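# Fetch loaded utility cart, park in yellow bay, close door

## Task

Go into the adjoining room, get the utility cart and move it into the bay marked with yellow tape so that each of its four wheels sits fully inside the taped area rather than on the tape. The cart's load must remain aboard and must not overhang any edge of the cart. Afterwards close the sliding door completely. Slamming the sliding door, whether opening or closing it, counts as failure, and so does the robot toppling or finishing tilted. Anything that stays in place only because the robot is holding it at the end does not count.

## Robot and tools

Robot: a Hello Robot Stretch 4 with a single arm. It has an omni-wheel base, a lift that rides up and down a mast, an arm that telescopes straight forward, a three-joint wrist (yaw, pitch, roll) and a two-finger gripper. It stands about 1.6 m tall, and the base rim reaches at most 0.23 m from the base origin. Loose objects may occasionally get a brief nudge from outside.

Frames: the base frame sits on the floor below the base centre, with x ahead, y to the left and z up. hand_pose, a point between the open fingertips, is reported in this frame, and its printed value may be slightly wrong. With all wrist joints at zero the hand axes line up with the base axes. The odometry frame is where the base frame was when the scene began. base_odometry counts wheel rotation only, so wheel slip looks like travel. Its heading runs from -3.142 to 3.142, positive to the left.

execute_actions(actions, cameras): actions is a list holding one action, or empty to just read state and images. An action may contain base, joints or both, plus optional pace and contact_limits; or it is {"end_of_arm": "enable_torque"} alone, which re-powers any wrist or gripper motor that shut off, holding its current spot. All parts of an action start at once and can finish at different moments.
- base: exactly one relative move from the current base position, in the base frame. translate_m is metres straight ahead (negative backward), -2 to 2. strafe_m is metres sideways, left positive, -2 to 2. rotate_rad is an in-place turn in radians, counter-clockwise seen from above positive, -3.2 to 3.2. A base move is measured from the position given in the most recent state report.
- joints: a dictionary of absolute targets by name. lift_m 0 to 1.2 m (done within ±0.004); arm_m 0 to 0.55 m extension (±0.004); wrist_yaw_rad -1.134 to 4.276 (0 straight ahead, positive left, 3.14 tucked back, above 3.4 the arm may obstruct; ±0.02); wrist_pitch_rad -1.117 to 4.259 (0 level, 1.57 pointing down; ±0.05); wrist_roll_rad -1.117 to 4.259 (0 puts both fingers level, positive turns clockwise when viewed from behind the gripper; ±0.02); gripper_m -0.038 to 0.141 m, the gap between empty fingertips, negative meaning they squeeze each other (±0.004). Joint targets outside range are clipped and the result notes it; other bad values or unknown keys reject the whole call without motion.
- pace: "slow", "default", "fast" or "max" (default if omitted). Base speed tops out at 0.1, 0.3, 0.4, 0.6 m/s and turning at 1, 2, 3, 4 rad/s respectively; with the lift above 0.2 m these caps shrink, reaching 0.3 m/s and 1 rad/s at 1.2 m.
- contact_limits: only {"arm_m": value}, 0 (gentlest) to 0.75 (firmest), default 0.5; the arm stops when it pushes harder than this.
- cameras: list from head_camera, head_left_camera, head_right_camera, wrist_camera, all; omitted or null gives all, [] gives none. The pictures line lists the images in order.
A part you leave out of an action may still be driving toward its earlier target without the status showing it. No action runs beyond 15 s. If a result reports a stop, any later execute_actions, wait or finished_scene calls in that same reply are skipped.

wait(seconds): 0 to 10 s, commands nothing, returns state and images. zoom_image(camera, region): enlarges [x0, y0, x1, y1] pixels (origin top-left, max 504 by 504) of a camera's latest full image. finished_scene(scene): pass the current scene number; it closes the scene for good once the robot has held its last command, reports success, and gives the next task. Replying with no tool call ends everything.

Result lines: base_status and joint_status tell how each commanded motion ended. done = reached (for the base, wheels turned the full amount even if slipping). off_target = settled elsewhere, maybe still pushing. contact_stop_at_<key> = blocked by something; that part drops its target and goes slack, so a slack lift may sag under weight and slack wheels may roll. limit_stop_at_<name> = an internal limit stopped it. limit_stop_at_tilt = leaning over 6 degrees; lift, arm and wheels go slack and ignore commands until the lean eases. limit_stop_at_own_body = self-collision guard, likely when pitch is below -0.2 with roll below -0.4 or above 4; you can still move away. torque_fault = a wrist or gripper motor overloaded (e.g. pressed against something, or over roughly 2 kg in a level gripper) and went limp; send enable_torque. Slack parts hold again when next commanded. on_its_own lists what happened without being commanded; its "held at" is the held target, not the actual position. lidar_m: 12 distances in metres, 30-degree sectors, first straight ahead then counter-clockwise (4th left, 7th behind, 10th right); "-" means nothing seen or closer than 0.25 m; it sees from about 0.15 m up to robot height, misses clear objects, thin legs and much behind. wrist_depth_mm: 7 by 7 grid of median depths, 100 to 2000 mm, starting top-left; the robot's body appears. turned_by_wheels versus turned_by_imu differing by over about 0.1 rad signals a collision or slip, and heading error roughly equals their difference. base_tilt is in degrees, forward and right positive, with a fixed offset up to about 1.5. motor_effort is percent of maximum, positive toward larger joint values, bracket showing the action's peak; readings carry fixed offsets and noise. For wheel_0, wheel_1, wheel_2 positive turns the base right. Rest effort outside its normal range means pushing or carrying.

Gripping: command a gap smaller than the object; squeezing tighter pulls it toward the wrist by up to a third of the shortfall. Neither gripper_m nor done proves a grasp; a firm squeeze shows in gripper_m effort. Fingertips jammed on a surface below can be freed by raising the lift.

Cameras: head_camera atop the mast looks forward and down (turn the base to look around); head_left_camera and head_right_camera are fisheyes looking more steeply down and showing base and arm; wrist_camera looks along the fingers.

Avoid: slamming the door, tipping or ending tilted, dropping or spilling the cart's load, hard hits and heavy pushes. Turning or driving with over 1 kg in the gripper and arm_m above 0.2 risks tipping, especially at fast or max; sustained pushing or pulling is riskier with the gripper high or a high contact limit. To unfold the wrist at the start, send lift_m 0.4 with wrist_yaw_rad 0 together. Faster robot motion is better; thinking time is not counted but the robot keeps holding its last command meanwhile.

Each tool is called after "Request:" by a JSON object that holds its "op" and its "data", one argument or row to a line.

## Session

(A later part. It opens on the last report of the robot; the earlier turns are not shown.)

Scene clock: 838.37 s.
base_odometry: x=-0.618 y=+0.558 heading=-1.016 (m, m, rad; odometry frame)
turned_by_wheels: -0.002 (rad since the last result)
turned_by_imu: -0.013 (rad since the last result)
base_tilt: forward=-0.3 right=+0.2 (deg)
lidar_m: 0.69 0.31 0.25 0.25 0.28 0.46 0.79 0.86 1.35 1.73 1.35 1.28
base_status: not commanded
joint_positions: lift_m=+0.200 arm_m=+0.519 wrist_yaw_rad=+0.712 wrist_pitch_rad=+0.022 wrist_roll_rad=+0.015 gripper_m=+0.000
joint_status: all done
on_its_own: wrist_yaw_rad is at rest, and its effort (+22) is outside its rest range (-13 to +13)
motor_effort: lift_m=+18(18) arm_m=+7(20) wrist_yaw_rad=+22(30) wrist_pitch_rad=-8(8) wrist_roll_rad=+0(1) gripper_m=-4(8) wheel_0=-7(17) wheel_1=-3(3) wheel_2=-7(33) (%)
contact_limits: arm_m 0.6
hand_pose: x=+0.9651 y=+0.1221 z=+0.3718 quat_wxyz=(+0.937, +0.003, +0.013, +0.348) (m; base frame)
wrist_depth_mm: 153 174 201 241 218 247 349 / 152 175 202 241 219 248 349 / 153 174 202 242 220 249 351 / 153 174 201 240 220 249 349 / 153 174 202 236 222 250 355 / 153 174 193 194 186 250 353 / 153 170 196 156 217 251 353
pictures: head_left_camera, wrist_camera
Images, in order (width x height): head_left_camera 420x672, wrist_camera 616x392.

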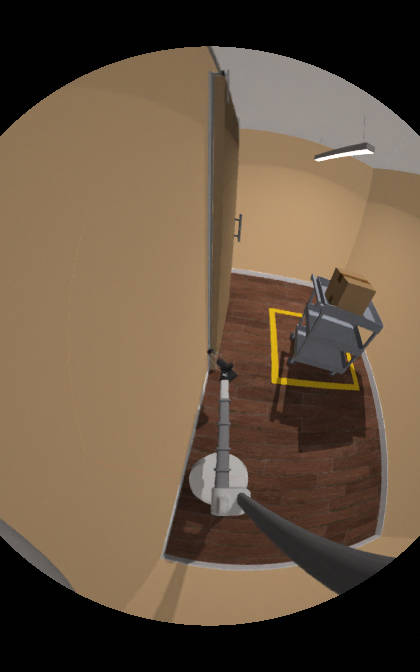

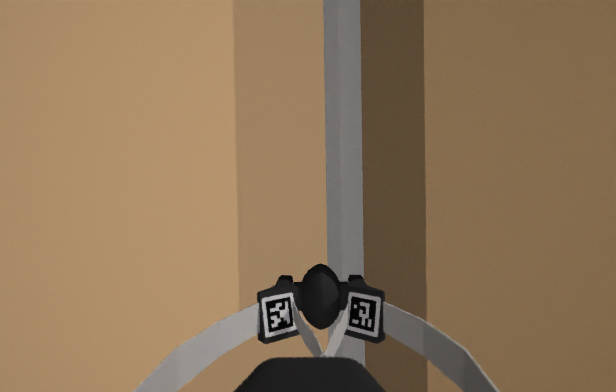

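Request:
{"op": "execute_actions", "data": {
  "actions": [
    {"base":{"strafe_m":-0.04},"joints":{"arm_m":0.47},"pace":"slow"}
  ],
  "cameras": []
}}

Request:
{"op": "execute_actions", "data": {
  "actions": [
    {"base":{"translate_m":0.2},"joints":{"arm_m":0.27}}
  ],
  "cameras": ["wrist_camera"]
}}

Request:
{"op": "execute_actions", "data": {
  "actions": [
    {"joints":{"arm_m":0.52},"pace":"slow","contact_limits":{"arm_m":0.5}}
  ],
  "cameras": ["head_camera","head_left_camera","wrist_camera"]
}}

Scene clock: 851.27 s.
base_odometry: x=-0.651 y=+0.537 heading=-1.016 (m, m, rad; odometry frame)
turned_by_wheels: +0.000 (rad since the last result)
turned_by_imu: -0.001 (rad since the last result)
base_tilt: forward=-0.4 right=+0.2 (deg)
lidar_m: 0.76 0.36 0.27 0.27 0.30 0.49 0.79 0.89 1.37 1.69 1.37 1.22
base_status: done
joint_positions: lift_m=+0.200 arm_m=+0.471 wrist_yaw_rad=+0.720 wrist_pitch_rad=+0.022 wrist_roll_rad=+0.015 gripper_m=+0.000
joint_status: all done
motor_effort: lift_m=+18(18) arm_m=-6(7) wrist_yaw_rad=-2(22) wrist_pitch_rad=-5(6) wrist_roll_rad=+0(0) gripper_m=-8(2) wheel_0=+3(5) wheel_1=-2(8) wheel_2=+0(6) (%)
hand_pose: x=+0.9165 y=+0.1244 z=+0.3718 quat_wxyz=(+0.936, +0.003, +0.013, +0.352) (m; base frame)
wrist_depth_mm: 187 212 245 293 281 330 455 / 187 212 246 293 282 329 455 / 186 213 246 291 281 329 459 / 187 213 245 293 281 329 455 / 187 213 245 293 282 330 455 / 187 213 235 196 267 332 462 / 187 205 242 271 273 330 462
pictures: none
No camera images: the call's "cameras" was empty. Leave "cameras" out to get every camera's image.

Scene clock: 853.33 s.
base_odometry: x=-0.546 y=+0.367 heading=-1.016 (m, m, rad; odometry frame)
turned_by_wheels: +0.000 (rad since the last result)
turned_by_imu: -0.001 (rad since the last result)
base_tilt: forward=-0.3 right=+0.3 (deg)
lidar_m: 0.72 0.33 0.25 0.25 0.28 0.44 1.00 1.10 1.70 1.72 1.13 1.03
base_status: done
joint_positions: lift_m=+0.200 arm_m=+0.271 wrist_yaw_rad=+0.720 wrist_pitch_rad=+0.022 wrist_roll_rad=+0.015 gripper_m=+0.000
joint_status: all done
motor_effort: lift_m=+18(18) arm_m=-6(4) wrist_yaw_rad=-2(3) wrist_pitch_rad=-6(4) wrist_roll_rad=+1(1) gripper_m=-2(8) wheel_0=+0(5) wheel_1=+2(5) wheel_2=-1(10) (%)
hand_pose: x=+0.7165 y=+0.1245 z=+0.3717 quat_wxyz=(+0.936, +0.003, +0.013, +0.352) (m; base frame)
wrist_depth_mm: 187 213 246 291 281 330 455 / 187 212 247 291 283 330 455 / 187 213 247 291 283 329 459 / 187 213 247 291 283 330 462 / 187 213 247 293 283 332 459 / 187 211 236 195 270 332 459 / 188 205 242 271 273 330 459
pictures: wrist_camera
Images, in order (width x height): wrist_camera 616x392.

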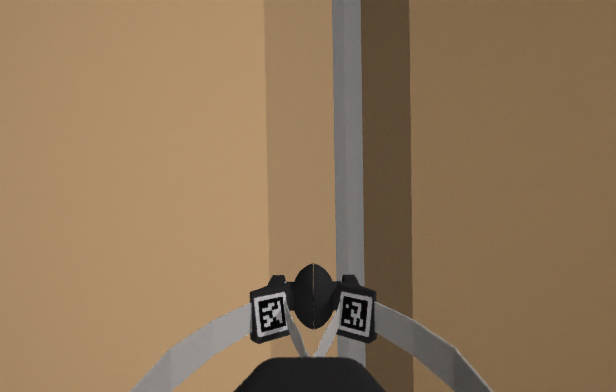

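Scene clock: 855.43 s.
base_odometry: x=-0.546 y=+0.367 heading=-1.016 (m, m, rad; odometry frame)
turned_by_wheels: +0.000 (rad since the last result)
turned_by_imu: +0.000 (rad since the last result)
base_tilt: forward=-0.4 right=+0.3 (deg)
lidar_m: 0.69 0.33 0.25 0.25 0.29 0.46 0.98 1.12 1.73 1.70 1.15 1.06
base_status: not commanded
joint_positions: lift_m=+0.200 arm_m=+0.344 wrist_yaw_rad=+0.729 wrist_pitch_rad=+0.023 wrist_roll_rad=+0.015 gripper_m=+0.000
joint_status: arm_m contact_stop (moved +0.073 of +0.249)
on_its_own: arm_m is slack since a contact_stop (your +0.520 is given up); wrist_yaw_rad is at rest, and its effort (-30) is outside its rest range (-13 to +13)
motor_effort: lift_m=+18(18) arm_m=+0(23) wrist_yaw_rad=-30(75) wrist_pitch_rad=-7(10) wrist_roll_rad=+0(0) gripper_m=-5(6) wheel_0=+4(10) wheel_1=+6(9) wheel_2=-3(13) (%)
contact_limits: arm_m 0.5
hand_pose: x=+0.7886 y=+0.1270 z=+0.3716 quat_wxyz=(+0.934, +0.003, +0.013, +0.357) (m; base frame)
wrist_depth_mm: 175 198 229 240 226 289 392 / 175 198 229 244 226 289 394 / 175 198 229 245 226 290 392 / 175 199 229 246 226 293 397 / 175 199 229 237 226 293 397 / 176 199 187 193 227 291 402 / 176 189 224 179 214 291 402
pictures: head_camera, head_left_camera, wrist_camera
Images, in order (width x height): head_camera 420x560, head_left_camera 420x672, wrist_camera 616x392.

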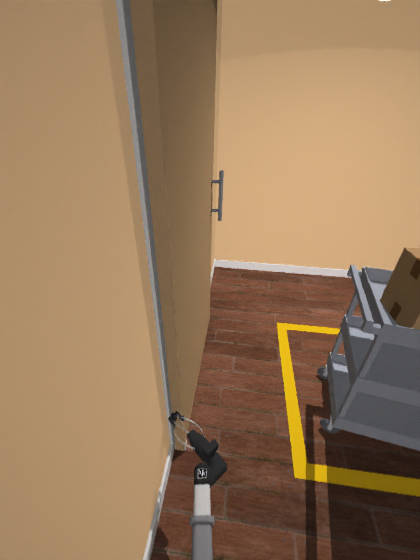

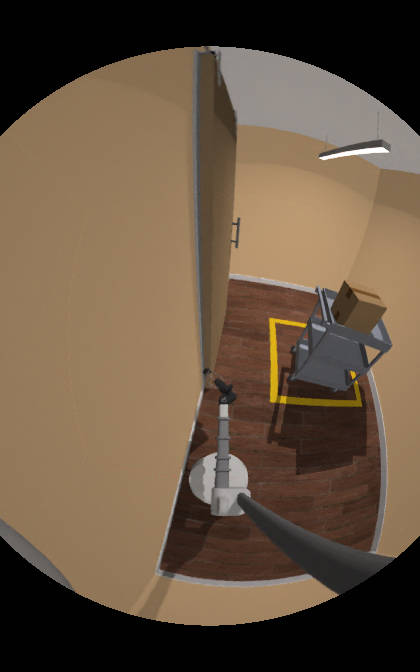

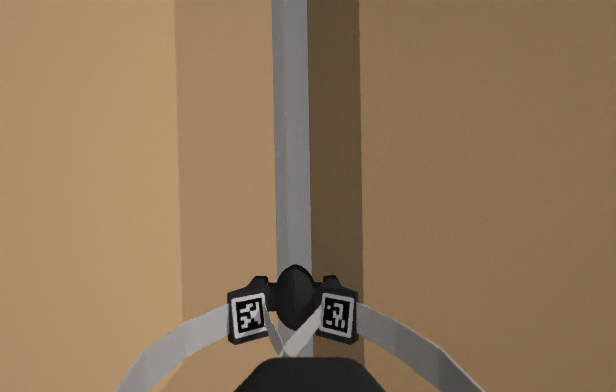

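Request:
{"op": "execute_actions", "data": {
  "actions": [
    {"joints":{"arm_m":0.0}}
  ],
  "cameras": []
}}

Request:
{"op": "execute_actions", "data": {
  "actions": [
    {"base":{"rotate_rad":-1.0},"joints":{"wrist_yaw_rad":0}}
  ]
}}

Scene clock: 869.40 s.
base_odometry: x=-0.546 y=+0.367 heading=-1.016 (m, m, rad; odometry frame)
turned_by_wheels: -0.001 (rad since the last result)
turned_by_imu: -0.002 (rad since the last result)
base_tilt: forward=-0.4 right=+0.2 (deg)
lidar_m: 0.69 0.35 0.25 0.25 0.29 0.45 0.99 1.10 1.69 1.70 1.14 1.06
base_status: not commanded
joint_positions: lift_m=+0.200 arm_m=+0.001 wrist_yaw_rad=+0.720 wrist_pitch_rad=+0.023 wrist_roll_rad=+0.015 gripper_m=+0.000
joint_status: all done
motor_effort: lift_m=+18(18) arm_m=-6(6) wrist_yaw_rad=-2(31) wrist_pitch_rad=-7(10) wrist_roll_rad=+0(1) gripper_m=-6(8) wheel_0=+0(5) wheel_1=+2(6) wheel_2=-3(3) (%)
hand_pose: x=+0.4464 y=+0.1245 z=+0.3717 quat_wxyz=(+0.936, +0.003, +0.013, +0.352) (m; base frame)
wrist_depth_mm: 220 250 289 342 427 488 569 / 219 249 289 347 418 488 574 / 220 250 289 343 421 488 580 / 220 250 289 343 424 484 569 / 220 250 289 342 421 488 580 / 220 249 277 195 397 492 574 / 220 239 283 319 407 480 580
pictures: none
No camera images: the call's "cameras" was empty. Leave "cameras" out to get every camera's image.

Scene clock: 871.10 s.
base_odometry: x=-0.546 y=+0.367 heading=-2.016 (m, m, rad; odometry frame)
turned_by_wheels: -0.999 (rad since the last result)
turned_by_imu: -1.006 (rad since the last result)
base_tilt: forward=-0.4 right=+0.2 (deg)
lidar_m: 1.11 1.09 0.61 0.30 0.25 0.25 0.30 0.50 0.99 1.12 1.73 1.71
base_status: done
joint_positions: lift_m=+0.200 arm_m=+0.001 wrist_yaw_rad=+0.000 wrist_pitch_rad=+0.023 wrist_roll_rad=+0.015 gripper_m=+0.000
joint_status: all done
motor_effort: lift_m=+18(18) arm_m=-6(6) wrist_yaw_rad=-2(8) wrist_pitch_rad=-8(8) wrist_roll_rad=+1(0) gripper_m=-9(8) wheel_0=+2(5) wheel_1=+2(0) wheel_2=+3(8) (%)
hand_pose: x=+0.4604 y=-0.0874 z=+0.3717 quat_wxyz=(+1.000, +0.007, +0.011, +0.000) (m; base frame)
wrist_depth_mm: - 878 1008 1921 1708 1464 1255 / - 1308 1255 1921 1708 1537 1255 / - 904 - 1921 1756 1464 1255 / - 1255 - 1983 1708 1499 1308 / - 1397 1576 1921 1708 1430 1281 / 1499 891 931 196 1205 1397 1281 / 976 866 878 1042 891 891 946
pictures: head_camera, head_left_camera, head_right_camera, wrist_camera
Images, in order (width x height): head_camera 420x560, head_left_camera 420x672, head_right_camera 420x672, wrist_camera 616x392.

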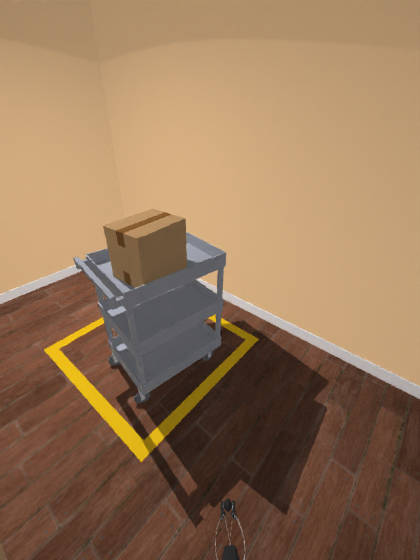

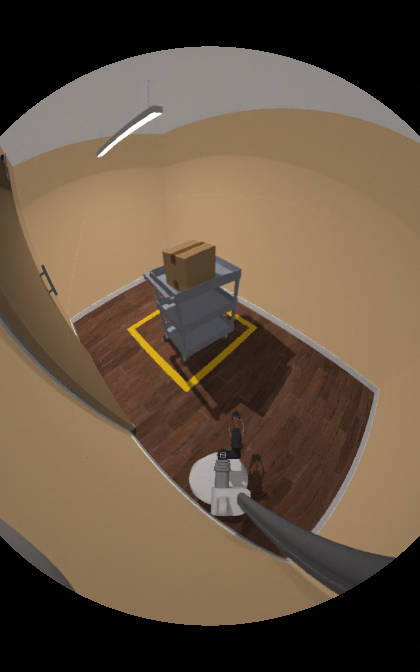

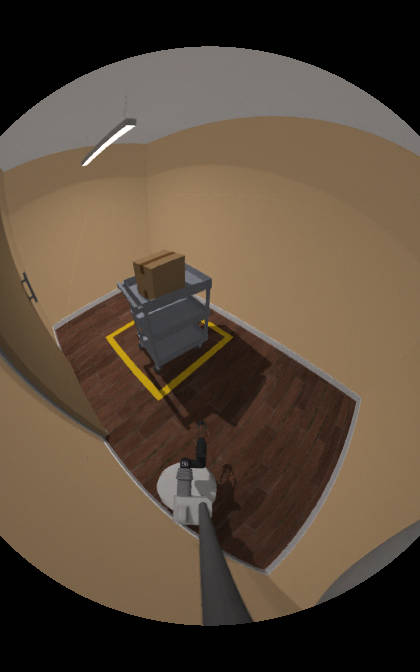

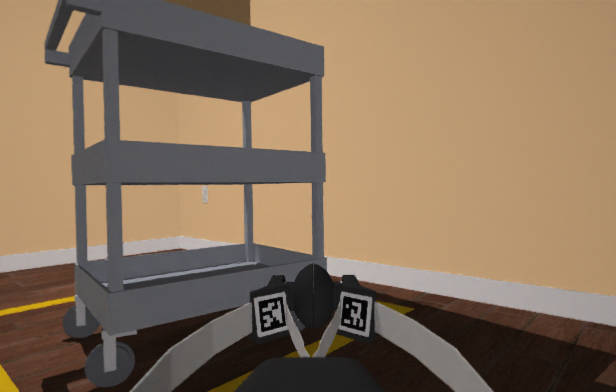

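Request:
{"op": "execute_actions", "data": {
  "actions": [
    {"base":{"strafe_m":-0.6}}
  ],
  "cameras": []
}}

Request:
{"op": "execute_actions", "data": {
  "actions": [
    {"base":{"rotate_rad":1.9}}
  ],
  "cameras": ["head_camera","head_right_camera"]
}}

Scene clock: 883.10 s.
base_odometry: x=-1.088 y=+0.625 heading=-2.016 (m, m, rad; odometry frame)
turned_by_wheels: +0.000 (rad since the last result)
turned_by_imu: +0.001 (rad since the last result)
base_tilt: forward=-0.4 right=+0.2 (deg)
lidar_m: 1.50 1.37 1.35 0.80 0.64 0.63 0.65 0.55 0.54 0.63 1.00 1.32
base_status: done
joint_positions: lift_m=+0.200 arm_m=+0.001 wrist_yaw_rad=+0.000 wrist_pitch_rad=+0.023 wrist_roll_rad=+0.015 gripper_m=+0.000
joint_status: not commanded
motor_effort: lift_m=+18(18) arm_m=-6(6) wrist_yaw_rad=-2(2) wrist_pitch_rad=-7(9) wrist_roll_rad=+0(0) gripper_m=-5(7) wheel_0=-1(8) wheel_1=-1(7) wheel_2=+1(2) (%)
hand_pose: x=+0.4604 y=-0.0874 z=+0.3717 quat_wxyz=(+1.000, +0.007, +0.011, +0.000) (m; base frame)
wrist_depth_mm: 1118 - 1863 1499 1255 1060 931 / 1229 - 1921 1464 1255 1042 931 / - - 1921 1499 1255 1060 960 / - - 1921 1499 1255 1078 931 / 1537 - 1983 1499 1308 1098 946 / 1229 1229 1464 196 1182 1060 946 / 1008 991 878 1042 917 891 917
pictures: none
No camera images: the call's "cameras" was empty. Leave "cameras" out to get every camera's image.

Scene clock: 885.33 s.
base_odometry: x=-1.088 y=+0.625 heading=-0.116 (m, m, rad; odometry frame)
turned_by_wheels: +1.900 (rad since the last result)
turned_by_imu: +1.911 (rad since the last result)
base_tilt: forward=-0.4 right=+0.3 (deg)
lidar_m: 0.67 0.61 0.66 0.56 0.53 0.57 0.80 1.30 1.39 1.39 1.37 0.92
base_status: done
joint_positions: lift_m=+0.200 arm_m=+0.001 wrist_yaw_rad=+0.000 wrist_pitch_rad=+0.023 wrist_roll_rad=+0.015 gripper_m=+0.000
joint_status: not commanded
motor_effort: lift_m=+18(18) arm_m=-6(6) wrist_yaw_rad=-2(3) wrist_pitch_rad=-8(10) wrist_roll_rad=+0(0) gripper_m=-7(7) wheel_0=-2(6) wheel_1=+0(8) wheel_2=-3(8) (%)
hand_pose: x=+0.4604 y=-0.0874 z=+0.3717 quat_wxyz=(+1.000, +0.007, +0.011, +0.000) (m; base frame)
wrist_depth_mm: 427 473 521 585 683 788 931 / 430 469 521 591 676 798 917 / 430 477 525 597 668 788 917 / 430 473 525 591 676 798 931 / 430 473 521 597 683 788 917 / 433 477 508 196 647 798 917 / 430 466 517 569 661 788 904
pictures: head_camera, head_right_camera
Images, in order (width x height): head_camera 420x560, head_right_camera 420x672.

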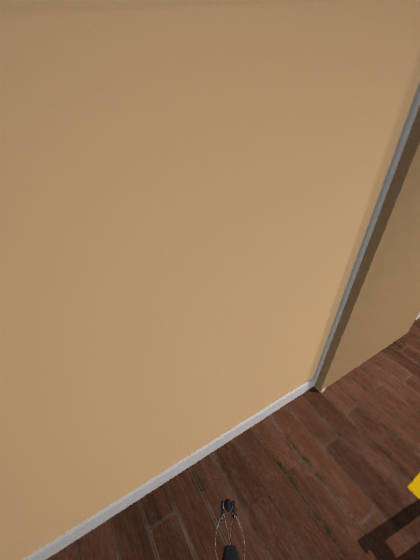

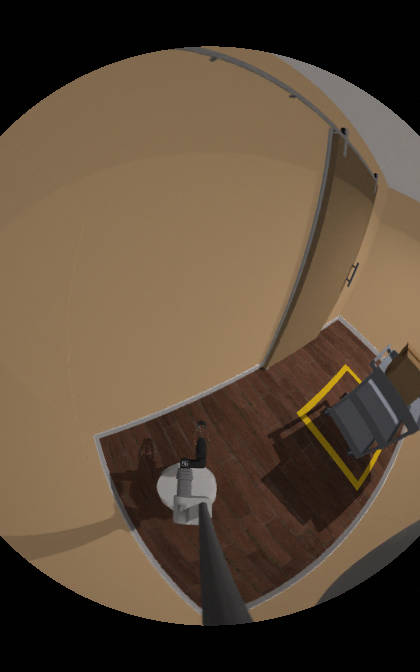

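Request:
{"op": "zoom_image", "data": {
  "camera": "head_right_camera",
  "region": [280,100,420,380]
}}

Region (280, 100, 420, 380) of head_right_camera's 420x672 image, scaled by 1.800, with more detail than that image has.

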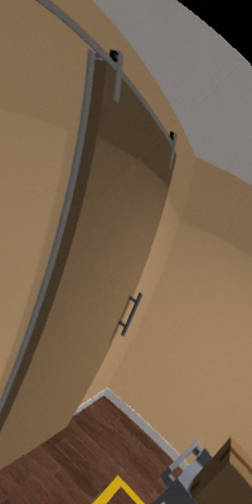

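Request:
{"op": "execute_actions", "data": {
  "actions": [
    {"base":{"rotate_rad":-0.5}}
  ],
  "cameras": []
}}

Request:
{"op": "execute_actions", "data": {
  "actions": [
    {"base":{"translate_m":0.5},"joints":{"arm_m":0.25}}
  ],
  "cameras": ["head_camera","wrist_camera"]
}}

Scene clock: 905.27 s.
base_odometry: x=-1.088 y=+0.625 heading=-0.616 (m, m, rad; odometry frame)
turned_by_wheels: -0.500 (rad since the last result)
turned_by_imu: -0.504 (rad since the last result)
base_tilt: forward=-0.4 right=+0.3 (deg)
lidar_m: 0.92 0.69 0.62 0.68 0.55 0.55 0.57 0.84 1.33 1.40 1.37 1.36
base_status: done
joint_positions: lift_m=+0.200 arm_m=+0.001 wrist_yaw_rad=+0.000 wrist_pitch_rad=+0.023 wrist_roll_rad=+0.015 gripper_m=+0.000
joint_status: not commanded
motor_effort: lift_m=+18(18) arm_m=-6(6) wrist_yaw_rad=-2(3) wrist_pitch_rad=-8(8) wrist_roll_rad=+0(0) gripper_m=-4(7) wheel_0=+1(6) wheel_1=+0(11) wheel_2=+0(7) (%)
hand_pose: x=+0.4604 y=-0.0874 z=+0.3717 quat_wxyz=(+1.000, +0.007, +0.011, +0.000) (m; base frame)
wrist_depth_mm: 569 699 878 1138 1661 - - / 580 691 866 1138 1708 - - / 564 691 891 1138 1708 - - / 580 699 866 1138 1708 - - / 574 691 878 1118 1661 - - / 559 699 798 196 1182 1430 1336 / 574 654 809 1008 904 891 960
pictures: none
No camera images: the call's "cameras" was empty. Leave "cameras" out to get every camera's image.

Scene clock: 908.40 s.
base_odometry: x=-0.680 y=+0.337 heading=-0.616 (m, m, rad; odometry frame)
turned_by_wheels: +0.000 (rad since the last result)
turned_by_imu: -0.002 (rad since the last result)
base_tilt: forward=-0.4 right=+0.2 (deg)
lidar_m: 0.56 0.38 0.35 0.41 0.60 0.96 1.02 1.44 1.59 1.25 1.01 1.23
base_status: done
joint_positions: lift_m=+0.200 arm_m=+0.249 wrist_yaw_rad=+0.000 wrist_pitch_rad=+0.022 wrist_roll_rad=+0.015 gripper_m=+0.000
joint_status: all done
motor_effort: lift_m=+18(18) arm_m=+6(7) wrist_yaw_rad=-3(2) wrist_pitch_rad=-6(8) wrist_roll_rad=-1(1) gripper_m=-5(8) wheel_0=+1(5) wheel_1=+2(7) wheel_2=+1(11) (%)
hand_pose: x=+0.7083 y=-0.0874 z=+0.3717 quat_wxyz=(+1.000, +0.007, +0.011, +0.000) (m; base frame)
wrist_depth_mm: 216 263 329 392 508 1182 1983 / 216 262 329 392 512 1160 1983 / 217 262 332 392 508 1160 1983 / 216 263 332 392 508 1182 1983 / 216 262 332 392 512 1182 1983 / 216 262 307 196 439 1160 1397 / 216 247 319 387 473 904 946
pictures: head_camera, wrist_camera
Images, in order (width x height): head_camera 420x560, wrist_camera 616x392.

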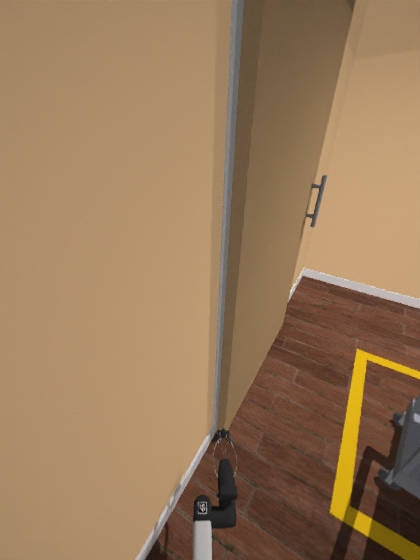

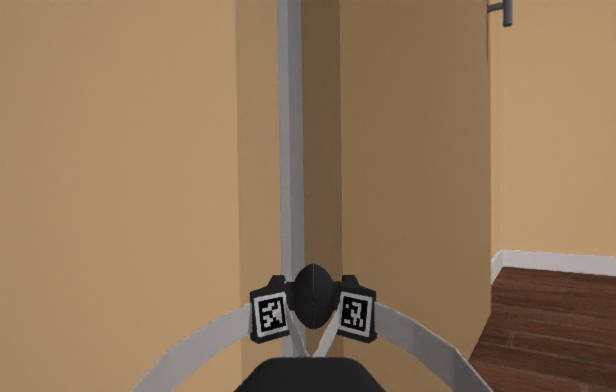

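Aimed right at the door edge. Push.

Request:
{"op": "execute_actions", "data": {
  "actions": [
    {"joints":{"arm_m":0.5},"pace":"slow","contact_limits":{"arm_m":0.6}}
  ],
  "cameras": ["head_camera","wrist_camera"]
}}

Scene clock: 915.83 s.
base_odometry: x=-0.680 y=+0.337 heading=-0.615 (m, m, rad; odometry frame)
turned_by_wheels: +0.001 (rad since the last result)
turned_by_imu: +0.000 (rad since the last result)
base_tilt: forward=-0.4 right=+0.3 (deg)
lidar_m: 0.52 0.41 0.38 0.41 0.59 0.95 1.03 1.48 1.59 1.23 1.03 1.19
base_status: not commanded
joint_positions: lift_m=+0.200 arm_m=+0.411 wrist_yaw_rad=+0.004 wrist_pitch_rad=+0.022 wrist_roll_rad=+0.015 gripper_m=+0.000
joint_status: arm_m contact_stop (moved +0.162 of +0.251)
on_its_own: arm_m is slack since a contact_stop (your +0.500 is given up); wrist_yaw_rad is at rest, and its effort (-14) is outside its rest range (-13 to +13)
motor_effort: lift_m=+18(18) arm_m=+0(24) wrist_yaw_rad=-14(43) wrist_pitch_rad=-7(9) wrist_roll_rad=+1(0) gripper_m=-6(12) wheel_0=+9(13) wheel_1=+5(7) wheel_2=+2(14) (%)
contact_limits: arm_m 0.6
hand_pose: x=+0.8702 y=-0.0863 z=+0.3717 quat_wxyz=(+1.000, +0.007, +0.011, +0.002) (m; base frame)
wrist_depth_mm: 137 166 208 234 245 544 1863 / 136 165 208 234 245 539 1808 / 137 165 208 234 246 535 1808 / 137 165 208 234 244 544 1863 / 137 165 208 235 246 539 1863 / 137 165 187 195 227 539 1336 / 136 151 200 151 219 535 931
pictures: head_camera, wrist_camera
Images, in order (width x height): head_camera 420x560, wrist_camera 616x392.

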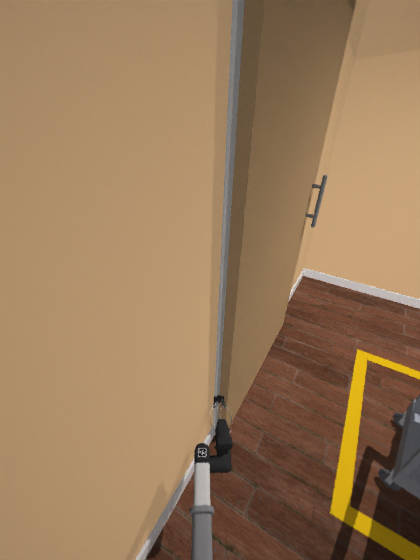

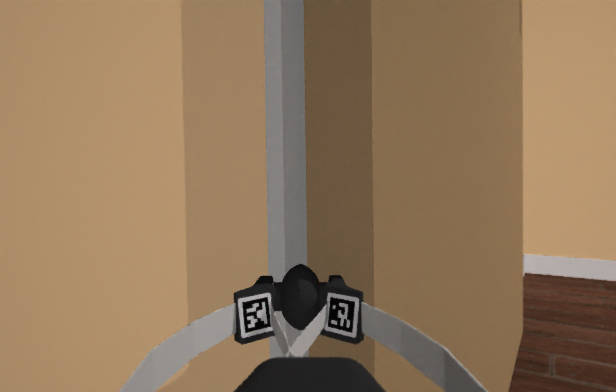

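Request:
{"op": "execute_actions", "data": {
  "actions": [
    {"joints":{"arm_m":0.1}}
  ],
  "cameras": []
}}

Request:
{"op": "finished_scene", "data": {
  "scene": 1
}}

Scene clock: 922.53 s.
base_odometry: x=-0.680 y=+0.336 heading=-0.616 (m, m, rad; odometry frame)
turned_by_wheels: -0.001 (rad since the last result)
turned_by_imu: -0.003 (rad since the last result)
base_tilt: forward=-0.3 right=+0.2 (deg)
lidar_m: 0.55 0.40 0.38 0.41 0.60 0.97 1.03 1.45 1.59 1.21 1.03 1.23
base_status: not commanded
joint_positions: lift_m=+0.200 arm_m=+0.101 wrist_yaw_rad=+0.000 wrist_pitch_rad=+0.022 wrist_roll_rad=+0.015 gripper_m=+0.000
joint_status: all done
motor_effort: lift_m=+18(18) arm_m=-6(6) wrist_yaw_rad=-2(20) wrist_pitch_rad=-6(8) wrist_roll_rad=+0(0) gripper_m=-4(8) wheel_0=+1(9) wheel_1=+2(5) wheel_2=+2(2) (%)
hand_pose: x=+0.5604 y=-0.0874 z=+0.3717 quat_wxyz=(+1.000, +0.007, +0.011, +0.000) (m; base frame)
wrist_depth_mm: 287 347 436 549 741 1464 - / 285 345 439 535 732 - - / 287 345 436 539 750 - - / 287 347 439 544 741 - - / 286 345 439 539 741 1983 - / 286 345 407 196 634 1281 1336 / 286 327 421 517 676 904 960
pictures: none
No camera images: the call's "cameras" was empty. Leave "cameras" out to get every camera's image.

The scene is finished: the task was done.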